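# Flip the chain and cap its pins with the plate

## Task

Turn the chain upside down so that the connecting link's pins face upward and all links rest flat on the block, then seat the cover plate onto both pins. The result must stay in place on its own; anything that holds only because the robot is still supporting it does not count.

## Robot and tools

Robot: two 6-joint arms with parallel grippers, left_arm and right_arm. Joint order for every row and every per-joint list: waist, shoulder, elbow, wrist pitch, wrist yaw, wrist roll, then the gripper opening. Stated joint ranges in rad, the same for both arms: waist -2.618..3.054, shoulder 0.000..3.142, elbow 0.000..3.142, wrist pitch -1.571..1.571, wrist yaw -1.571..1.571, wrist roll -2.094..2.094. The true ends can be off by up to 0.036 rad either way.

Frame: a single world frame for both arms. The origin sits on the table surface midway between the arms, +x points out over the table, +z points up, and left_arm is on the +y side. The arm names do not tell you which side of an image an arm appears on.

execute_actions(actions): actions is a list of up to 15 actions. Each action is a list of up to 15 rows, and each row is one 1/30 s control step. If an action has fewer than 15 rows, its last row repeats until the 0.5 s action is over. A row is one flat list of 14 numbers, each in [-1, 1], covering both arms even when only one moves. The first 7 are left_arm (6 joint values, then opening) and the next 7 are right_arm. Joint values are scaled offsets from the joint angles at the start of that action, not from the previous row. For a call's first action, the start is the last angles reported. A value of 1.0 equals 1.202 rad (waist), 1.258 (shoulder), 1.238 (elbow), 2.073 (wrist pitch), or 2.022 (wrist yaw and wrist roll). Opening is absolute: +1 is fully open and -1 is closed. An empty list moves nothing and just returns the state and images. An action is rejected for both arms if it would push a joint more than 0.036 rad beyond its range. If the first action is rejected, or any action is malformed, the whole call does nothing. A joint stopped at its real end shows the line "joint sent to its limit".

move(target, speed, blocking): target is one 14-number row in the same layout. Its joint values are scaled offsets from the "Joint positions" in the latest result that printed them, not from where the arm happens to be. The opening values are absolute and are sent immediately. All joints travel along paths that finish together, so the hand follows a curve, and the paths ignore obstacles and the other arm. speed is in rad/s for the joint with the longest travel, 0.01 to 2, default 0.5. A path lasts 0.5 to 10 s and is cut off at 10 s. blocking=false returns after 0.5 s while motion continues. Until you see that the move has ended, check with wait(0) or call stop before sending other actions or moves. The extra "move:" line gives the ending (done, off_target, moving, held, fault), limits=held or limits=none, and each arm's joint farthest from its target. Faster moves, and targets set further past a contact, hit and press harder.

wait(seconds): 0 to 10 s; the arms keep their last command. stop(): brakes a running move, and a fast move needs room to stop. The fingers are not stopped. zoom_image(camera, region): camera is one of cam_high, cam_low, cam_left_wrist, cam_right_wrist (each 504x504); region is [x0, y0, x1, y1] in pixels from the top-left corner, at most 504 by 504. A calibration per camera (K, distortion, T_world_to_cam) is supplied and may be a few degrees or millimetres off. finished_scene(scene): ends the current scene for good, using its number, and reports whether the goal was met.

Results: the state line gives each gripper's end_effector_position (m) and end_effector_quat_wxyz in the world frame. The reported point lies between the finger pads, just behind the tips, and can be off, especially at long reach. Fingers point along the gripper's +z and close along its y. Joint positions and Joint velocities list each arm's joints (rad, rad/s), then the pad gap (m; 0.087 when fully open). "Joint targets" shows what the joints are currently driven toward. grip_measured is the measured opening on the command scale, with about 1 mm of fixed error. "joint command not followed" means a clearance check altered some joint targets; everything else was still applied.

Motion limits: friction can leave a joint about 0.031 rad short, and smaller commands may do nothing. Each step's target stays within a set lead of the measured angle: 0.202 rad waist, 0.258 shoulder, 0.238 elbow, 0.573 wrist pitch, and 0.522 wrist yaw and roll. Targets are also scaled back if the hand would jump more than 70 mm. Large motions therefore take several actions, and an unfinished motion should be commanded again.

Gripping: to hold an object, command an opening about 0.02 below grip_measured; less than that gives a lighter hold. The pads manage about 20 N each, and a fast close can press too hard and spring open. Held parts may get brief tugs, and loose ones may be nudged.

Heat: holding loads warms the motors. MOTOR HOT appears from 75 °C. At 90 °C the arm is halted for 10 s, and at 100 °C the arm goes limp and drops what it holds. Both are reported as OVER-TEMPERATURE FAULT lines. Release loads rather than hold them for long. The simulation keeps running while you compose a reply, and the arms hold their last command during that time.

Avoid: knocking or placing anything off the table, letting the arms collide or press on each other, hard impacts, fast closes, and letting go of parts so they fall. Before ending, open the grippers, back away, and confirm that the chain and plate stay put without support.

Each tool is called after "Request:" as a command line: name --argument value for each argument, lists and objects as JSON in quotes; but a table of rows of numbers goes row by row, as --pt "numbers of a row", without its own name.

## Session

Request:
execute_actions --actions '[]'

Scene clock: 0.00 s.
left_arm: end_effector_position=(+0.3605, +0.0681, +0.1625) grip_measured=+1.000 end_effector_quat_wxyz=(+0.434, +0.679, +0.537, -0.250) | right_arm: end_effector_position=(+0.1988, -0.3029, +0.2361) grip_measured=+0.983 end_effector_quat_wxyz=(+0.393, +0.128, +0.906, -0.085)
Joint names: [waist, shoulder, elbow, wrist pitch, wrist yaw, wrist roll]
Joint positions: left_arm=[-0.594  1.677  1.272 -0.356  0.763  0.961  0.087] | right_arm=[-0.044  0.829  1.119 -1.034  0.077 -0.002  0.087]
Joint velocities: left_arm=[-0.007 -0.012 -0.012 -0.037 -0.007 -0.022  0.   ] | right_arm=[ 0.002  0.027  0.012 -0.037  0.022  0.022 -0.001]
Joint targets: left_arm=[-0.594 1.677 1.272 -0.356 0.763 0.961] | right_arm=[-0.044 0.829 1.119 -1.034 0.077 -0.002]
camera_calibration (this result's frames):
cam_left_wrist: T_world_to_cam=[[-0.951447, 0.0542864, -0.302989, 0.388799], [0.0989892, 0.986, -0.134185, -0.062354], [0.291463, -0.157662, -0.9435, 0.19904], [0, 0, 0, 1]] pos_world=[0.318081, 0.0717556, 0.297229]
cam_right_wrist: T_world_to_cam=[[-0.291053, -0.953735, 0.0753455, -0.255281], [-0.954438, 0.294882, 0.0457526, 0.291452], [-0.065854, -0.0585961, -0.996107, 0.369391], [0, 0, 0, 1]] pos_world=[0.228198, -0.30777, 0.373853]

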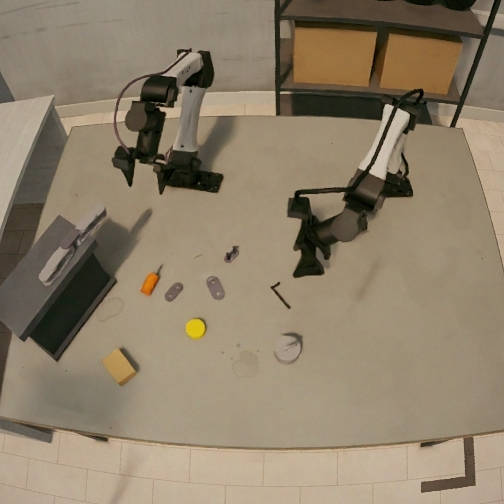

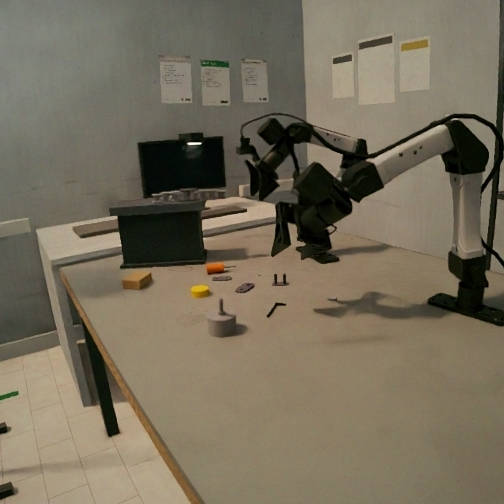

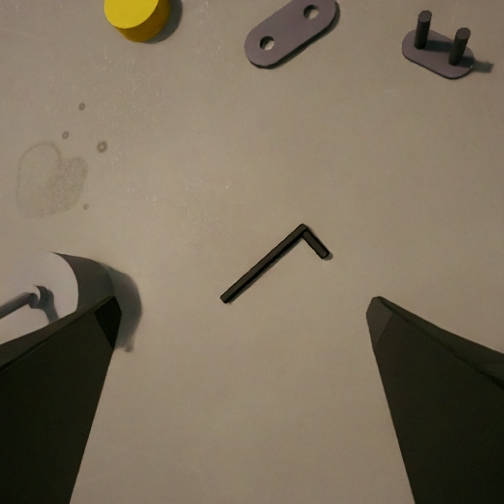

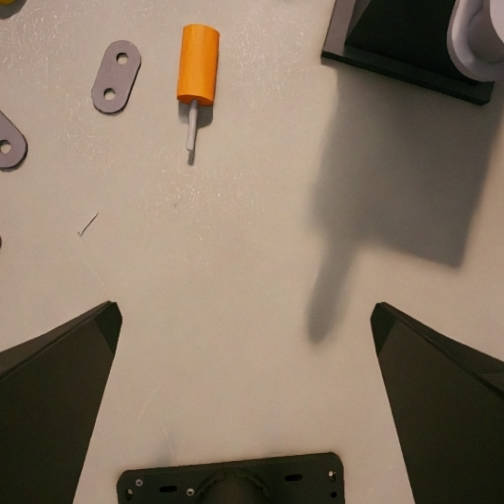

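Request:
move --target '[0.5,-0.6,-0.3,0,0,0,1,-0.3,-0.07,0,0.3,-0.043,0,1]' --speed 0.6

Scene clock: 5.03 s.
left_arm: end_effector_position=(+0.3359, +0.2978, +0.2762) grip_measured=+1.000 end_effector_quat_wxyz=(+0.606, +0.513, +0.608, -0.005) | right_arm: end_effector_position=(+0.2275, -0.3972, +0.3804) grip_measured=+0.983 end_effector_quat_wxyz=(+0.654, +0.215, +0.696, -0.204)
Joint names: [waist, shoulder, elbow, wrist pitch, wrist yaw, wrist roll]
Joint positions: left_arm=[-0.001  0.936  0.916 -0.357  0.763  0.961  0.087] | right_arm=[-0.396  0.758  1.119 -0.424  0.002 -0.002  0.087]
Joint velocities: left_arm=[ 0.012 -0.022 -0.022 -0.081  0.037 -0.037  0.   ] | right_arm=[-0.012 -0.002  0.002  0.037 -0.066  0.081  0.001]
Joint targets: left_arm=[0.007 0.922 0.900 -0.356 0.763 0.961] | right_arm=[-0.404 0.741 1.119 -0.412 -0.010 -0.002]
move: done; limits=none; left_arm: farthest joint: the elbow, 0.015 radians from its target (0.371 radians at the start); right_arm: farthest joint: the shoulder, 0.017 radians from its target (0.088 radians at the start)
camera_calibration (this result's frames):
cam_left_wrist: T_world_to_cam=[[-0.643974, -0.470915, -0.60294, 0.523401], [-0.39096, 0.879996, -0.269736, -0.037587], [0.657607, 0.0620224, -0.750803, 0.107973], [0, 0, 0, 1]] pos_world=[0.251357, 0.272857, 0.386507]
cam_right_wrist: T_world_to_cam=[[-0.572793, -0.819358, 0.0236649, -0.210566], [-0.66752, 0.449502, -0.593603, 0.579353], [0.475736, -0.355808, -0.80441, 0.195275], [0, 0, 0, 1]] pos_world=[0.17322, -0.363469, 0.50597]

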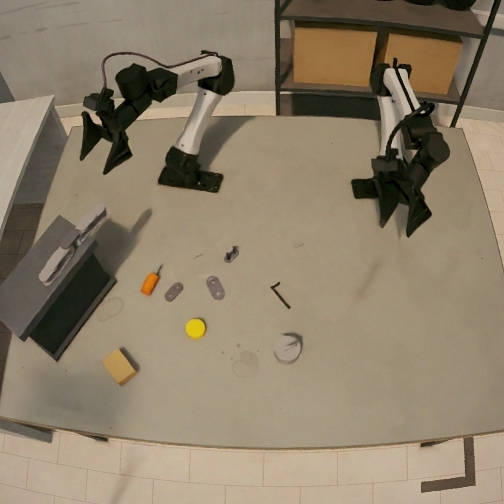

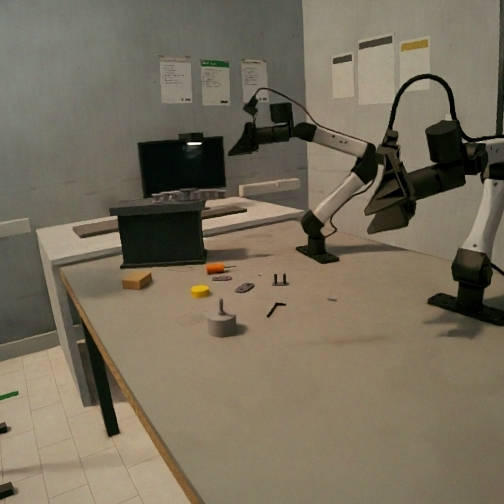

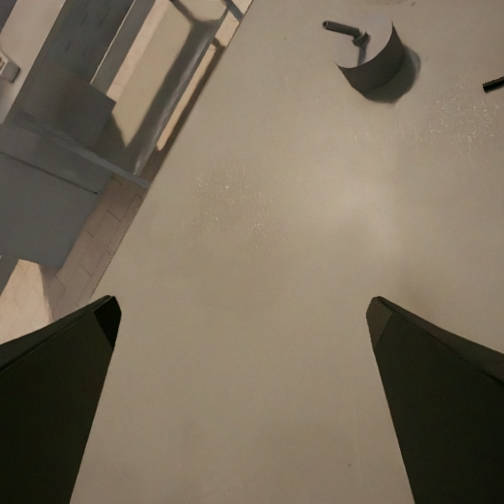

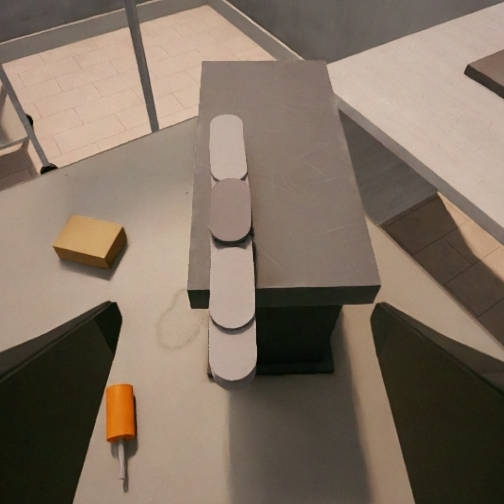

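Request:
move --target '[0,0,0,0,0,0,1,0.43,0.05,-0.2,0.17,0.109,-0.776,1]' --speed 0.9

Request:
move --target '[0,0,0,0,0,0,1,0,0.172,-0.426,0.351,0,0,1]' --speed 0.6

Request:
move --target '[0,0,0,0,0,0,1,-0.217,0,0,0,0,0,0.6]' --speed 0.2

Request:
zoom_image --camera "cam_high" --region '[50, 160, 170, 260]'

Scene clock: 20.90 s.
left_arm: end_effector_position=(+0.3359, +0.2978, +0.2762) grip_measured=+1.000 end_effector_quat_wxyz=(+0.606, +0.513, +0.608, -0.005) | right_arm: end_effector_position=(+0.2984, -0.3428, +0.3856) grip_measured=+0.983 end_effector_quat_wxyz=(+0.423, -0.415, +0.570, -0.569)
Joint names: [waist, shoulder, elbow, wrist pitch, wrist yaw, wrist roll]
Joint positions: left_arm=[-0.001  0.936  0.916 -0.357  0.763  0.961  0.087] | right_arm=[ 0.113  0.803  0.89  -0.082  0.211 -1.564  0.087]
Joint velocities: left_arm=[ 0.002 -0.002  0.007 -0.022  0.007 -0.066  0.   ] | right_arm=[ 0.012 -0.012  0.017 -0.081  0.037  0.022 -0.   ]
Joint targets: left_arm=[-0.001 0.936 0.916 -0.357 0.763 0.961] | right_arm=[0.121 0.821 0.871 -0.071 0.222 -1.571]
move: done; limits=none; left_arm: farthest joint: the waist, 0.000 radians from its target (0.000 radians at the start); right_arm: farthest joint: the elbow, 0.019 radians from its target (0.247 radians at the start)
camera_calibration (this result's frames):
cam_left_wrist: T_world_to_cam=[[-0.643974, -0.470915, -0.60294, 0.523401], [-0.39096, 0.879996, -0.269736, -0.037587], [0.657607, 0.0620224, -0.750803, 0.107973], [0, 0, 0, 1]] pos_world=[0.251357, 0.272857, 0.386507]
cam_right_wrist: T_world_to_cam=[[-0.0103534, 0.0162559, 0.999814, -0.383286], [-0.922756, -0.385371, -0.0032897, 0.167698], [0.385246, -0.922619, 0.0189901, -0.29979], [0, 0, 0, 1]] pos_world=[0.266269, -0.205735, 0.38946]

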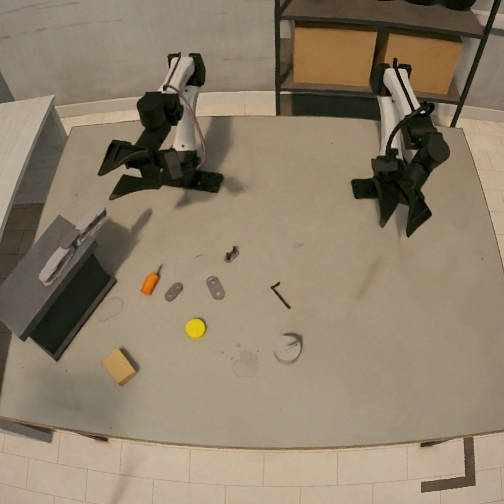

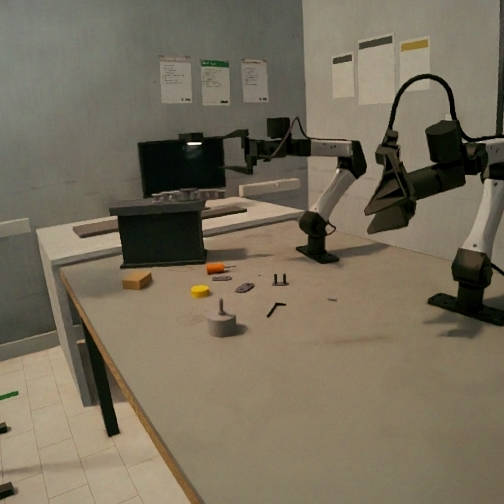

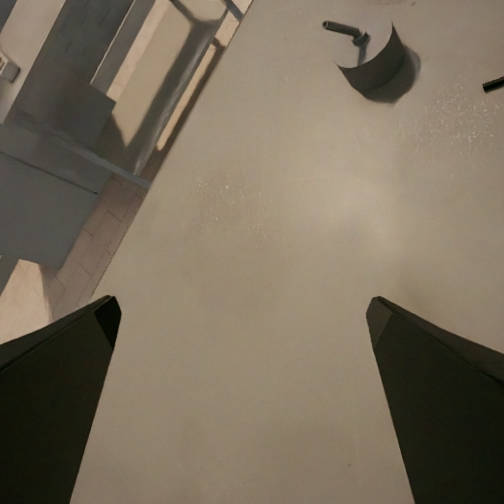

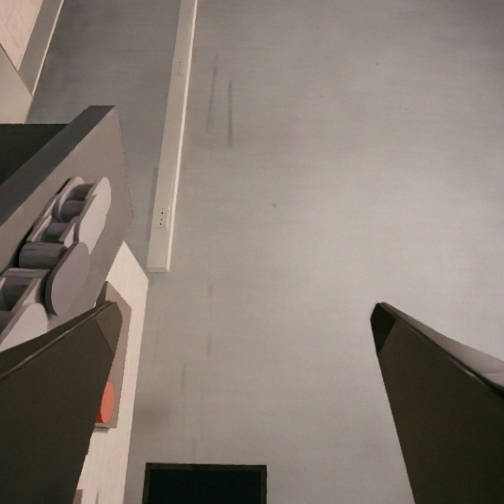

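Scene clock: 22.93 s.
left_arm: end_effector_position=(+0.3359, +0.2978, +0.2762) grip_measured=+1.000 end_effector_quat_wxyz=(+0.606, +0.513, +0.608, -0.005) | right_arm: end_effector_position=(+0.3347, -0.3462, +0.2435) grip_measured=+0.983 end_effector_quat_wxyz=(+0.424, -0.414, +0.569, -0.571)
Joint names: [waist, shoulder, elbow, wrist pitch, wrist yaw, wrist roll]
Joint positions: left_arm=[-0.001  0.936  0.916 -0.357  0.763  0.961  0.087] | right_arm=[ 0.113  1.003  0.378  0.635  0.211 -1.564  0.087]
Joint velocities: left_arm=[-0.002 -0.007  0.002 -0.022  0.007  0.051  0.   ] | right_arm=[-0.012  0.017 -0.012  0.051 -0.022  0.022 -0.001]
Joint targets: left_arm=[-0.001 0.936 0.916 -0.357 0.763 0.961] | right_arm=[0.113 1.019 0.363 0.646 0.211 -1.564]
move: done; limits=none; left_arm: farthest joint: the waist, 0.000 radians from its target (0.000 radians at the start); right_arm: farthest joint: the shoulder, 0.017 radians from its target (0.217 radians at the start)
camera_calibration (this result's frames):
cam_left_wrist: T_world_to_cam=[[-0.643974, -0.470915, -0.60294, 0.523401], [-0.39096, 0.879996, -0.269736, -0.037587], [0.657607, 0.0620224, -0.750803, 0.107973], [0, 0, 0, 1]] pos_world=[0.251357, 0.272857, 0.386507]
cam_right_wrist: T_world_to_cam=[[-0.0144173, 0.0170052, 0.999751, -0.239155], [-0.922737, -0.385372, -0.00675174, 0.200246], [0.385161, -0.922605, 0.0212473, -0.314665], [0, 0, 0, 1]] pos_world=[0.302523, -0.209076, 0.247133]

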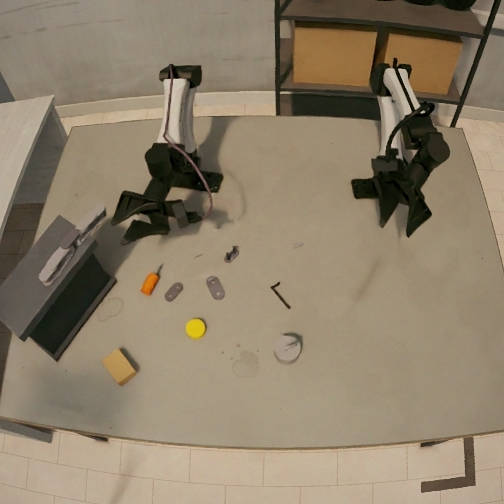

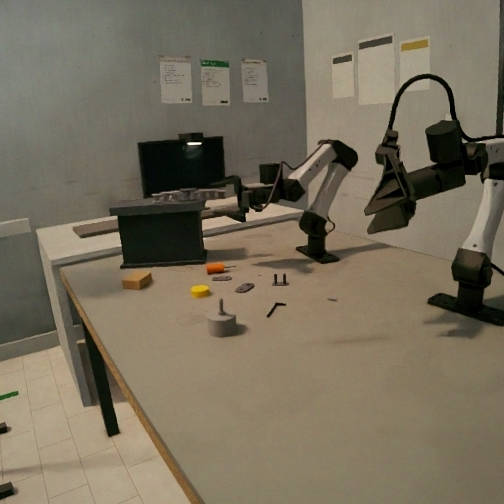

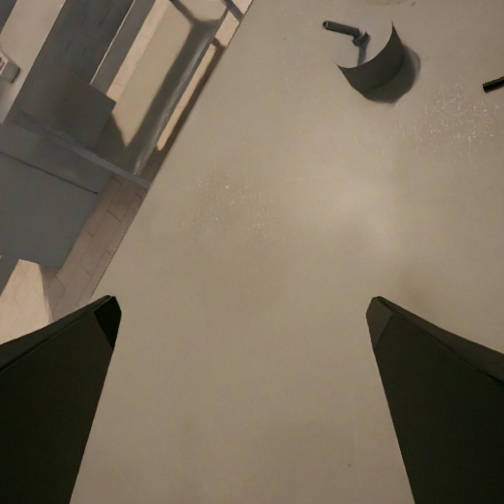

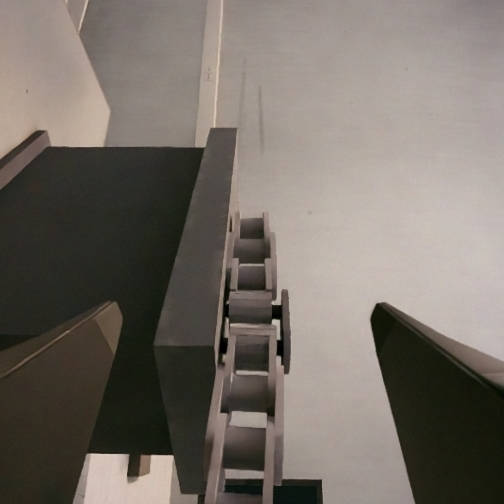

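Scene clock: 24.57 s.
left_arm: end_effector_position=(+0.3359, +0.2978, +0.2762) grip_measured=+1.000 end_effector_quat_wxyz=(+0.606, +0.513, +0.608, -0.005) | right_arm: end_effector_position=(+0.2966, -0.4278, +0.2435) grip_measured=+0.600 end_effector_quat_wxyz=(+0.348, -0.339, +0.616, -0.619)
Joint names: [waist, shoulder, elbow, wrist pitch, wrist yaw, wrist roll]
Joint positions: left_arm=[-0.001  0.936  0.916 -0.357  0.763  0.961  0.087] | right_arm=[-0.14   1.003  0.378  0.635  0.211 -1.564  0.07 ]
Joint velocities: left_arm=[-0.002  0.007 -0.002  0.007 -0.007 -0.007  0.   ] | right_arm=[ 0.002  0.007 -0.037 -0.007 -0.037 -0.081  0.001]
Joint targets: left_arm=[-0.001 0.936 0.916 -0.357 0.763 0.961] | right_arm=[-0.148 1.003 0.378 0.635 0.211 -1.564]
move: done; limits=none; left_arm: farthest joint: the waist, 0.000 radians from its target (0.000 radians at the start); right_arm: farthest joint: the waist, 0.008 radians from its target (0.261 radians at the start)
camera_calibration (this result's frames):
cam_left_wrist: T_world_to_cam=[[-0.643974, -0.470915, -0.60294, 0.523401], [-0.39096, 0.879996, -0.269736, -0.037587], [0.657607, 0.0620224, -0.750803, 0.107973], [0, 0, 0, 1]] pos_world=[0.251357, 0.272857, 0.386507]
cam_right_wrist: T_world_to_cam=[[-0.00970343, 0.0200718, 0.999751, -0.238402], [-0.989813, -0.142215, -0.00675174, 0.25753], [0.142044, -0.989632, 0.0212473, -0.331877], [0, 0, 0, 1]] pos_world=[0.299734, -0.287027, 0.247133]

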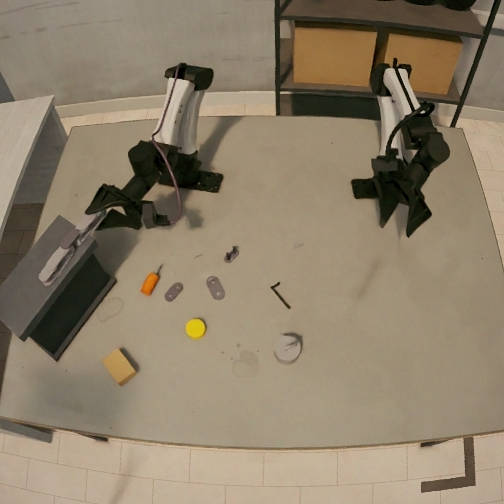

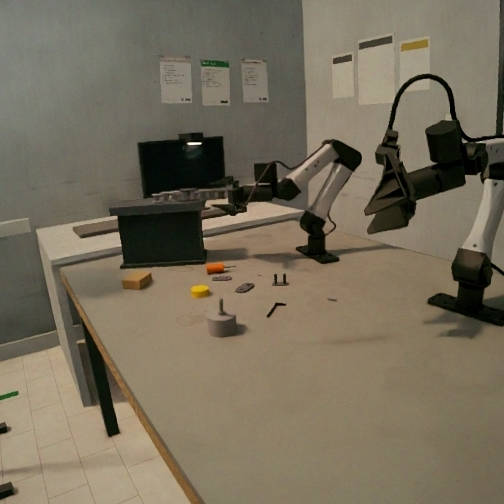

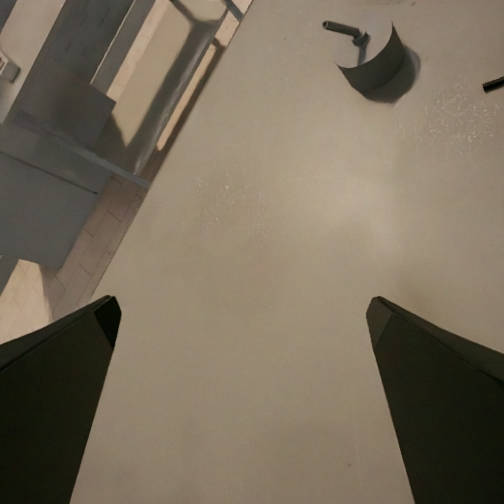

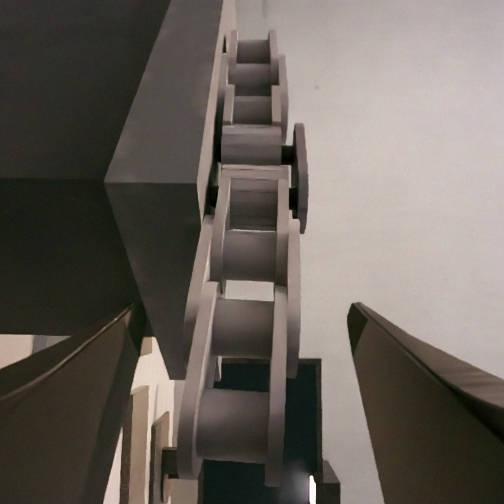

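Region (50, 160, 170, 260) of cam_high's 504x504 image, scaled by 4.200, with more detail than that image has.

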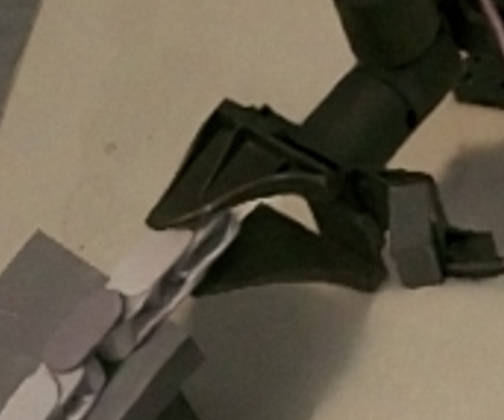

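Request:
execute_actions --actions '[]'

Scene clock: 36.73 s.
left_arm: end_effector_position=(+0.3359, +0.2978, +0.2762) grip_measured=+1.000 end_effector_quat_wxyz=(+0.606, +0.513, +0.608, -0.005) | right_arm: end_effector_position=(+0.2966, -0.4278, +0.2435) grip_measured=+0.600 end_effector_quat_wxyz=(+0.348, -0.339, +0.616, -0.619)
Joint names: [waist, shoulder, elbow, wrist pitch, wrist yaw, wrist roll]
Joint positions: left_arm=[-0.001  0.936  0.916 -0.357  0.763  0.961  0.087] | right_arm=[-0.14   1.003  0.378  0.635  0.211 -1.564  0.07 ]
Joint velocities: left_arm=[-0.017 -0.002 -0.012 -0.066 -0.022  0.11   0.   ] | right_arm=[-0.002  0.007 -0.007 -0.095  0.022 -0.007  0.001]
Joint targets: left_arm=[-0.001 0.936 0.916 -0.357 0.763 0.961] | right_arm=[-0.148 1.003 0.378 0.635 0.211 -1.564]
camera_calibration (this result's frames):
cam_left_wrist: T_world_to_cam=[[-0.643974, -0.470915, -0.60294, 0.523401], [-0.39096, 0.879996, -0.269736, -0.037587], [0.657607, 0.0620224, -0.750803, 0.107973], [0, 0, 0, 1]] pos_world=[0.251357, 0.272857, 0.386507]
cam_right_wrist: T_world_to_cam=[[-0.00970343, 0.0200718, 0.999751, -0.238402], [-0.989813, -0.142215, -0.00675174, 0.25753], [0.142044, -0.989632, 0.0212473, -0.331877], [0, 0, 0, 1]] pos_world=[0.299734, -0.287027, 0.247133]

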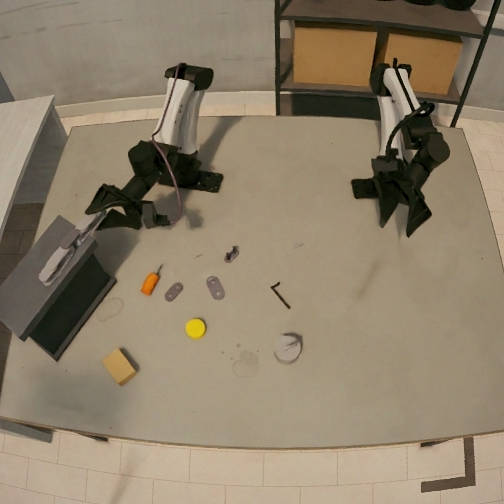

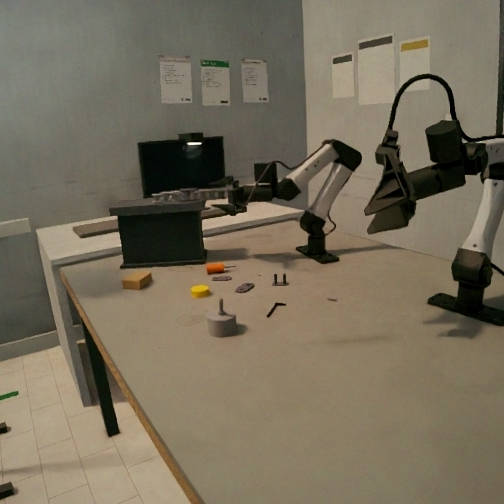

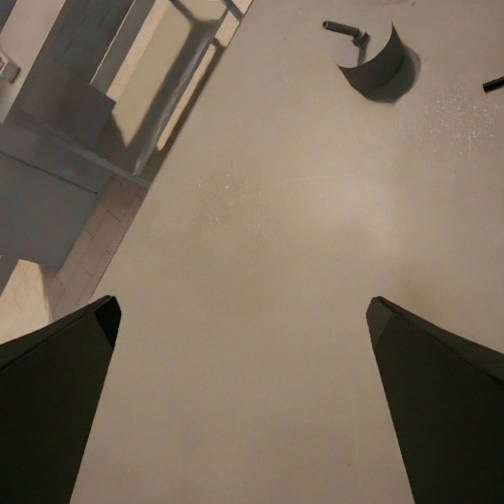

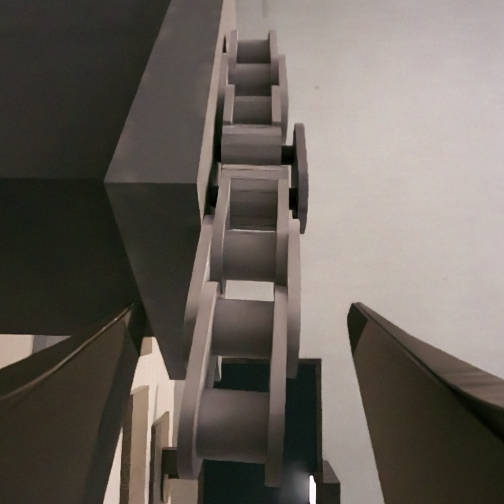

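Request:
execute_actions --actions '[[[0,0,0,0,0,0,1,0,0,0,0,0,0,0.2]],[[0,0,0,0,0,0,1,0,0,0,0,0,0,-0.05]],[[0,0,0,0,0,0,1,0,0,0,0,0,0,-0.15]],[[0,0,0,0,0,0,1,0,0,0,0,0,0,-0.22]],[[0,0,0,0,0,0,1,0,0,0,0,0,0,-0.28]]]'

Request:
move --target '[0,0,0,0,0,0,1,-0.075,-0.065,0.086,-0.075,-0.044,0.262,-0.28]' --speed 0.25

Scene clock: 49.77 s.
left_arm: end_effector_position=(+0.3359, +0.2978, +0.2762) grip_measured=+1.000 end_effector_quat_wxyz=(+0.606, +0.513, +0.608, -0.005) | right_arm: end_effector_position=(+0.2966, -0.4278, +0.2440) grip_measured=-0.230 end_effector_quat_wxyz=(+0.349, -0.339, +0.616, -0.620)
Joint names: [waist, shoulder, elbow, wrist pitch, wrist yaw, wrist roll]
Joint positions: left_arm=[-0.001  0.936  0.916 -0.357  0.763  0.961  0.087] | right_arm=[-0.14   1.003  0.378  0.637  0.211 -1.564  0.034]
Joint velocities: left_arm=[ 0.007 -0.007  0.007 -0.066 -0.022  0.007  0.   ] | right_arm=[ 0.002  0.007 -0.007 -0.007  0.007  0.007  0.001]
Joint targets: left_arm=[-0.001 0.936 0.916 -0.357 0.763 0.961] | right_arm=[-0.140 1.003 0.378 0.635 0.211 -1.564]
camera_calibration (this result's frames):
cam_left_wrist: T_world_to_cam=[[-0.643974, -0.470915, -0.60294, 0.523401], [-0.39096, 0.879996, -0.269736, -0.037587], [0.657607, 0.0620224, -0.750803, 0.107973], [0, 0, 0, 1]] pos_world=[0.251357, 0.272857, 0.386507]
cam_right_wrist: T_world_to_cam=[[-0.0120582, 0.0205213, 0.999717, -0.238029], [-0.989794, -0.142223, -0.00901905, 0.258073], [0.141997, -0.989622, 0.0220268, -0.332058], [0, 0, 0, 1]] pos_world=[0.29972, -0.287023, 0.247603]

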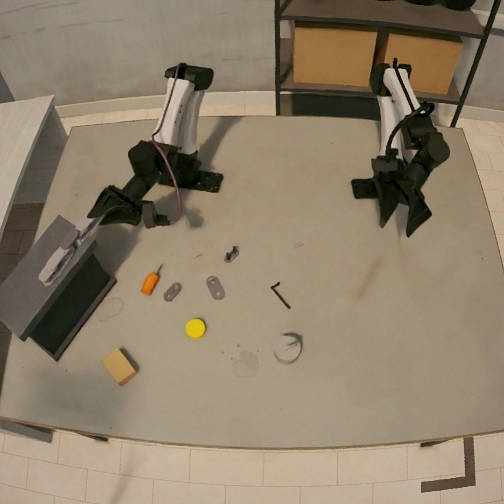

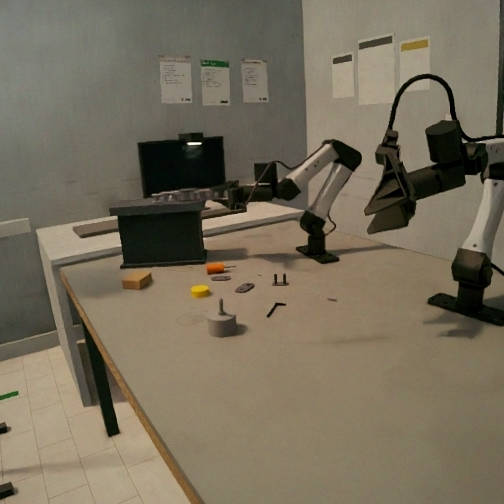

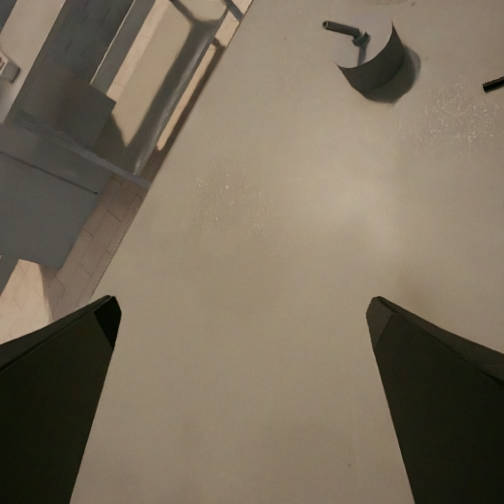

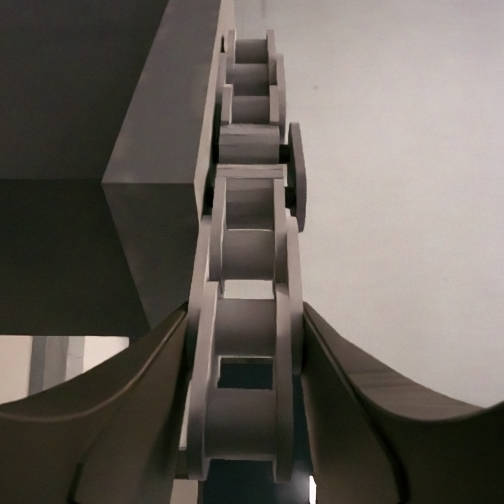

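Scene clock: 52.53 s.
left_arm: end_effector_position=(+0.3359, +0.2978, +0.2762) grip_measured=+1.000 end_effector_quat_wxyz=(+0.606, +0.513, +0.608, -0.005) | right_arm: end_effector_position=(+0.2904, -0.4379, +0.2501) grip_measured=-0.230 end_effector_quat_wxyz=(+0.496, -0.163, +0.682, -0.512)
Joint names: [waist, shoulder, elbow, wrist pitch, wrist yaw, wrist roll]
Joint positions: left_arm=[-0.001  0.936  0.916 -0.357  0.763  0.961  0.087] | right_arm=[-0.224  0.939  0.462  0.494  0.138 -1.039  0.034]
Joint velocities: left_arm=[-0.022 -0.012  0.022 -0.007 -0.051 -0.037  0.   ] | right_arm=[-0.007  0.012 -0.012 -0.007 -0.081 -0.066 -0.001]
Joint targets: left_arm=[-0.001 0.936 0.916 -0.357 0.763 0.961] | right_arm=[-0.230 0.921 0.485 0.482 0.122 -1.034]
move: off_target (right_arm); limits=none; left_arm: farthest joint: the waist, 0.000 radians from its target (0.000 radians at the start); right_arm: farthest joint: the elbow, 0.023 radians from its target (0.106 radians at the start)
camera_calibration (this result's frames):
cam_left_wrist: T_world_to_cam=[[-0.643974, -0.470915, -0.60294, 0.523401], [-0.39096, 0.879996, -0.269736, -0.037587], [0.657607, 0.0620224, -0.750803, 0.107973], [0, 0, 0, 1]] pos_world=[0.251357, 0.272857, 0.386507]
cam_right_wrist: T_world_to_cam=[[-0.283137, -0.401703, 0.870901, -0.317938], [-0.940558, -0.0612944, -0.334056, 0.35302], [0.187573, -0.913716, -0.36047, -0.225643], [0, 0, 0, 1]] pos_world=[0.28434, -0.312252, 0.313483]

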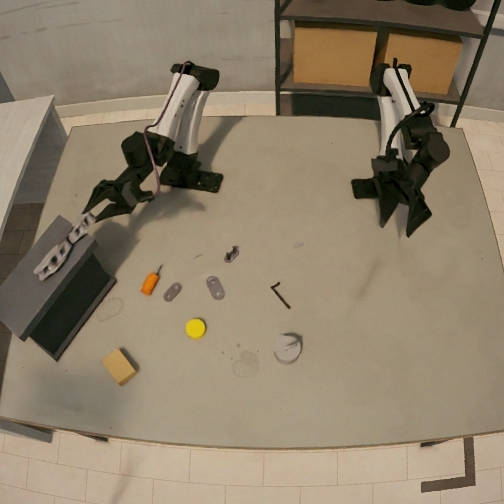

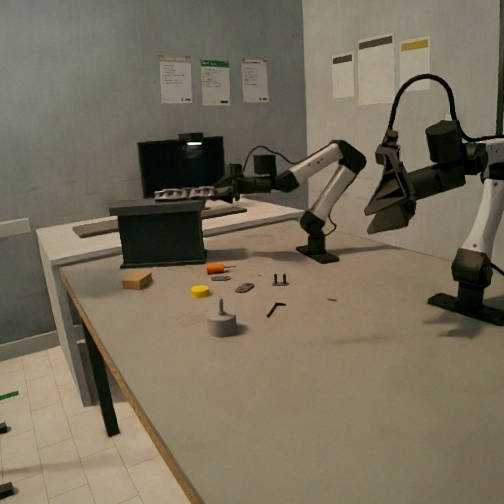

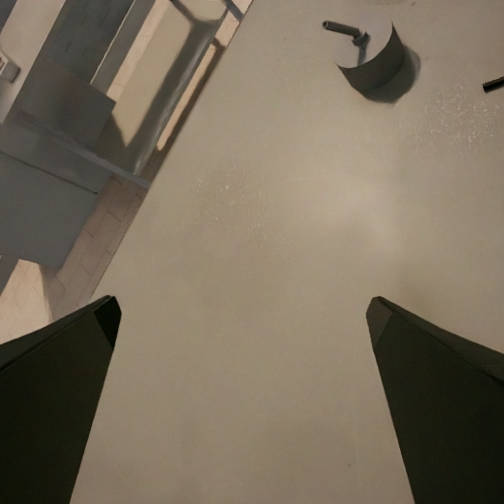

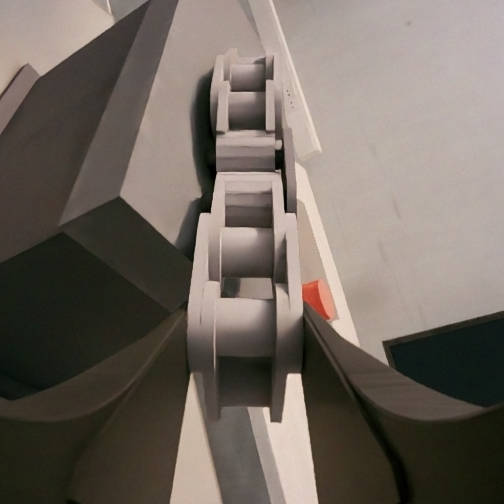

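Request:
move --target '[0,0,0,0,0,0,1,-0.121,-0.031,0.057,-0.04,-0.081,0.262,-0.28]' --speed 0.25

Request:
move --target '[0,0,0,0,0,0,1,-0.135,0.025,0.017,0.012,-0.084,0.258,-0.28]' --speed 0.25

Scene clock: 63.50 s.
left_arm: end_effector_position=(+0.3359, +0.2978, +0.2762) grip_measured=+1.000 end_effector_quat_wxyz=(+0.606, +0.513, +0.608, -0.005) | right_arm: end_effector_position=(+0.2837, -0.4481, +0.2376) grip_measured=-0.230 end_effector_quat_wxyz=(+0.600, +0.024, +0.714, -0.362)
Joint names: [waist, shoulder, elbow, wrist pitch, wrist yaw, wrist roll]
Joint positions: left_arm=[-0.001  0.936  0.916 -0.357  0.763  0.961  0.087] | right_arm=[-0.366  0.922  0.502  0.4    0.006 -0.508  0.034]
Joint velocities: left_arm=[-0.002 -0.007  0.007 -0.007 -0.022  0.007  0.   ] | right_arm=[-0.017 -0.002 -0.002  0.007 -0.037 -0.051 -0.001]
Joint targets: left_arm=[-0.001 0.936 0.916 -0.357 0.763 0.961] | right_arm=[-0.370 0.900 0.532 0.411 -0.026 -0.509]
move: off_target (right_arm); limits=none; left_arm: farthest joint: the waist, 0.000 radians from its target (0.000 radians at the start); right_arm: farthest joint: the wrist yaw, 0.032 radians from its target (0.164 radians at the start)
camera_calibration (this result's frames):
cam_left_wrist: T_world_to_cam=[[-0.643974, -0.470915, -0.60294, 0.523401], [-0.39096, 0.879996, -0.269736, -0.037587], [0.657607, 0.0620224, -0.750803, 0.107973], [0, 0, 0, 1]] pos_world=[0.251357, 0.272857, 0.386507]
cam_right_wrist: T_world_to_cam=[[-0.470143, -0.723796, 0.505059, -0.317391], [-0.82479, 0.156623, -0.543315, 0.456449], [0.314146, -0.672003, -0.670615, -0.092051], [0, 0, 0, 1]] pos_world=[0.256172, -0.363075, 0.346566]

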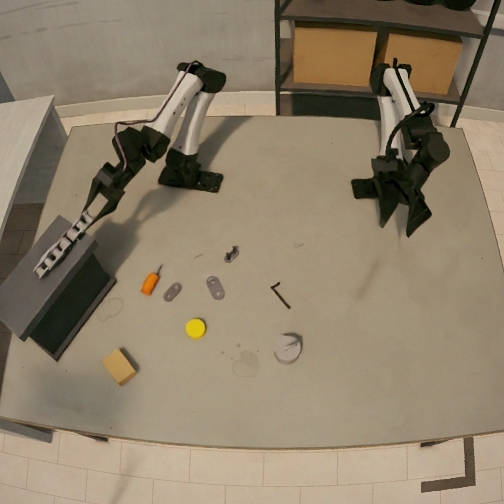

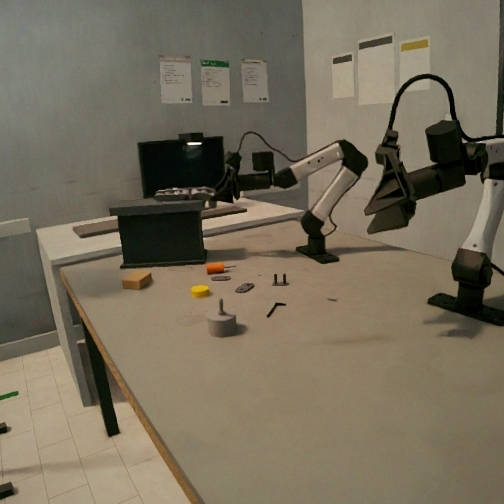

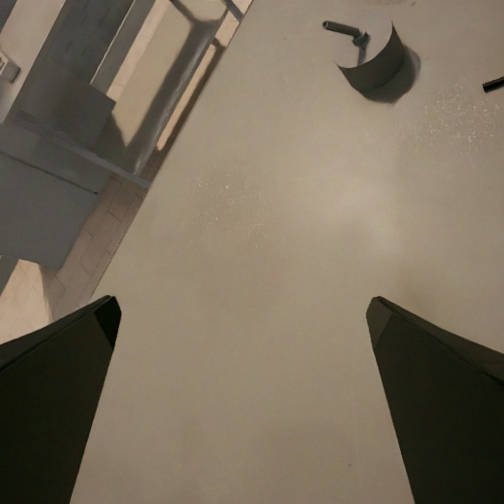

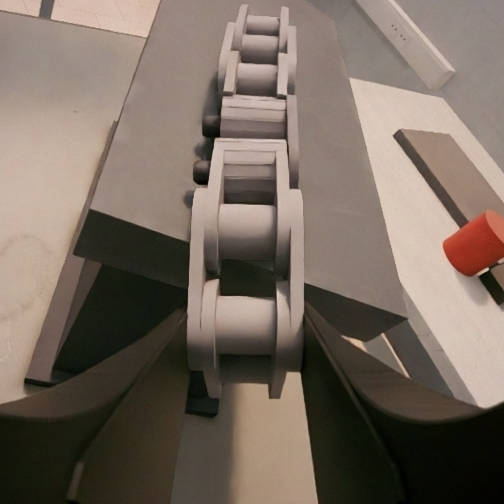

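Scene clock: 66.13 s.
left_arm: end_effector_position=(+0.3359, +0.2978, +0.2762) grip_measured=+1.000 end_effector_quat_wxyz=(+0.606, +0.513, +0.608, -0.005) | right_arm: end_effector_position=(+0.2798, -0.4531, +0.2258) grip_measured=-0.230 end_effector_quat_wxyz=(+0.666, +0.207, +0.691, -0.191)
Joint names: [waist, shoulder, elbow, wrist pitch, wrist yaw, wrist roll]
Joint positions: left_arm=[-0.001  0.936  0.916 -0.357  0.763  0.961  0.087] | right_arm=[-0.519  0.938  0.502  0.395 -0.154  0.005  0.034]
Joint velocities: left_arm=[ 0.002 -0.012  0.002 -0.007  0.007  0.022  0.   ] | right_arm=[-0.017  0.002  0.007  0.022  0.007  0.007  0.   ]
Joint targets: left_arm=[-0.001 0.936 0.916 -0.357 0.763 0.961] | right_arm=[-0.528 0.953 0.523 0.425 -0.164 0.013]
move: off_target (right_arm); limits=none; left_arm: farthest joint: the waist, 0.000 radians from its target (0.000 radians at the start); right_arm: farthest joint: the wrist pitch, 0.030 radians from its target (0.025 radians at the start)
camera_calibration (this result's frames):
cam_left_wrist: T_world_to_cam=[[-0.643974, -0.470915, -0.60294, 0.523401], [-0.39096, 0.879996, -0.269736, -0.037587], [0.657607, 0.0620224, -0.750803, 0.107973], [0, 0, 0, 1]] pos_world=[0.251357, 0.272857, 0.386507]
cam_right_wrist: T_world_to_cam=[[-0.546847, -0.837174, 0.00993839, -0.234983], [-0.665625, 0.427529, -0.611688, 0.541251], [0.50784, -0.341115, -0.791037, 0.0208144], [0, 0, 0, 1]] pos_world=[0.2212, -0.421022, 0.349877]

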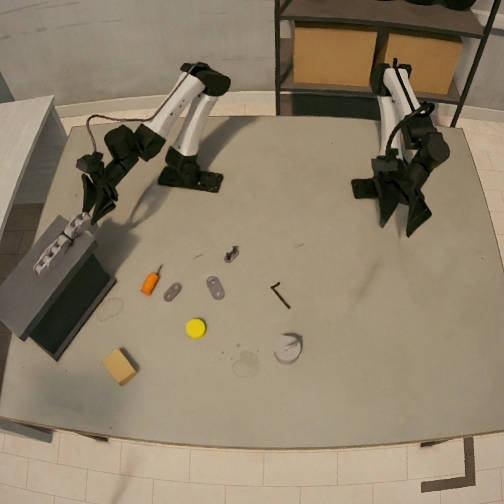

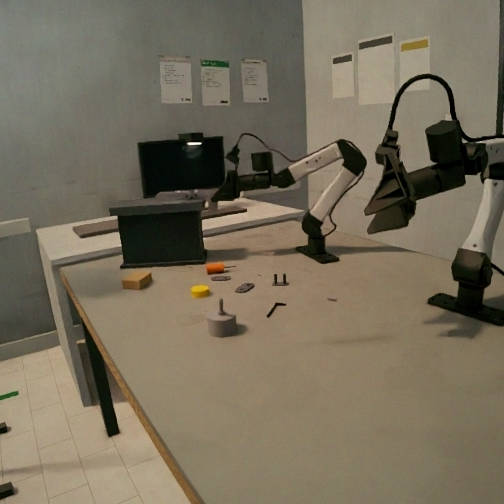

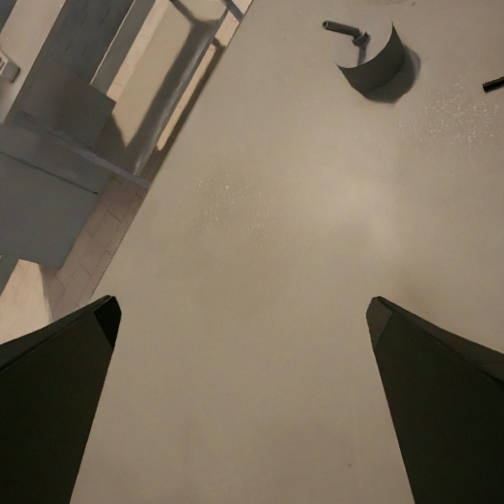

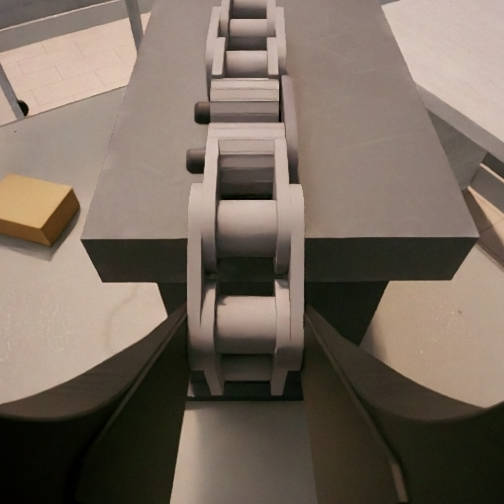

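Request:
move --target '[0,0,0,0,0,0,1,0,0,0.03,0.04,-0.012,0,-0.28]' --speed 0.1

Scene clock: 69.83 s.
left_arm: end_effector_position=(+0.3359, +0.2978, +0.2762) grip_measured=+1.000 end_effector_quat_wxyz=(+0.606, +0.513, +0.608, -0.005) | right_arm: end_effector_position=(+0.2807, -0.4523, +0.2274) grip_measured=-0.230 end_effector_quat_wxyz=(+0.669, +0.203, +0.689, -0.189)
Joint names: [waist, shoulder, elbow, wrist pitch, wrist yaw, wrist roll]
Joint positions: left_arm=[-0.001  0.936  0.916 -0.357  0.763  0.961  0.087] | right_arm=[-0.519  0.938  0.502  0.401 -0.161  0.005  0.034]
Joint velocities: left_arm=[-0.022  0.012  0.002 -0.007  0.007 -0.037  0.   ] | right_arm=[-0.007  0.002 -0.007 -0.037  0.037  0.066 -0.001]
Joint targets: left_arm=[-0.001 0.936 0.916 -0.357 0.763 0.961] | right_arm=[-0.519 0.938 0.540 0.478 -0.178 0.005]
move: off_target (right_arm); limits=none; left_arm: farthest joint: the waist, 0.000 radians from its target (0.000 radians at the start); right_arm: farthest joint: the wrist pitch, 0.077 radians from its target (0.083 radians at the start)
camera_calibration (this result's frames):
cam_left_wrist: T_world_to_cam=[[-0.643974, -0.470915, -0.60294, 0.523401], [-0.39096, 0.879996, -0.269736, -0.037587], [0.657607, 0.0620224, -0.750803, 0.107973], [0, 0, 0, 1]] pos_world=[0.251357, 0.272857, 0.386507]
cam_right_wrist: T_world_to_cam=[[-0.541154, -0.840861, 0.0102659, -0.237166], [-0.665316, 0.420648, -0.616774, 0.54044], [0.514303, -0.3406, -0.787073, 0.019417], [0, 0, 0, 1]] pos_world=[0.221233, -0.420145, 0.351046]

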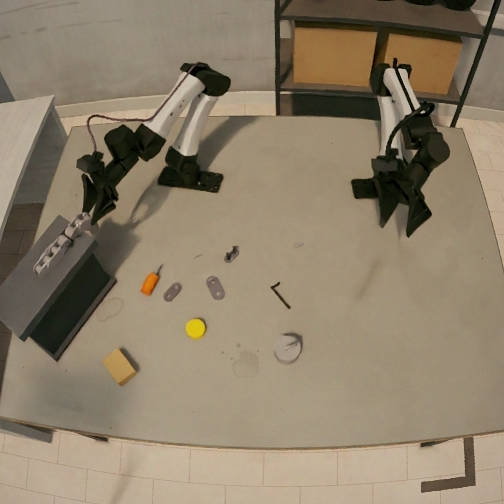

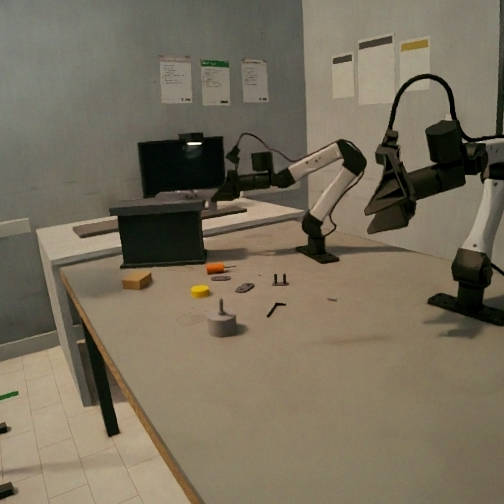

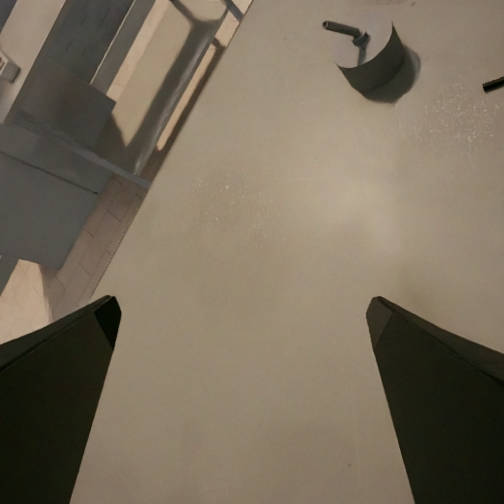

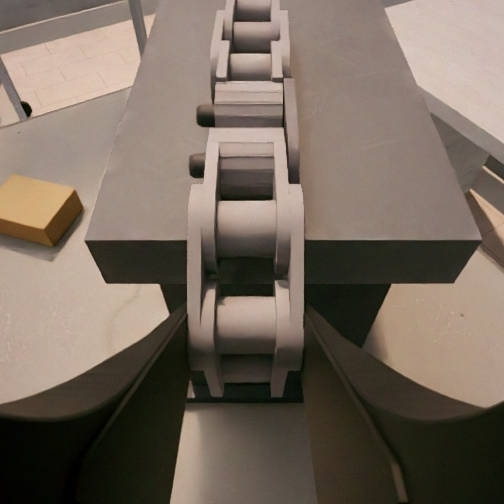

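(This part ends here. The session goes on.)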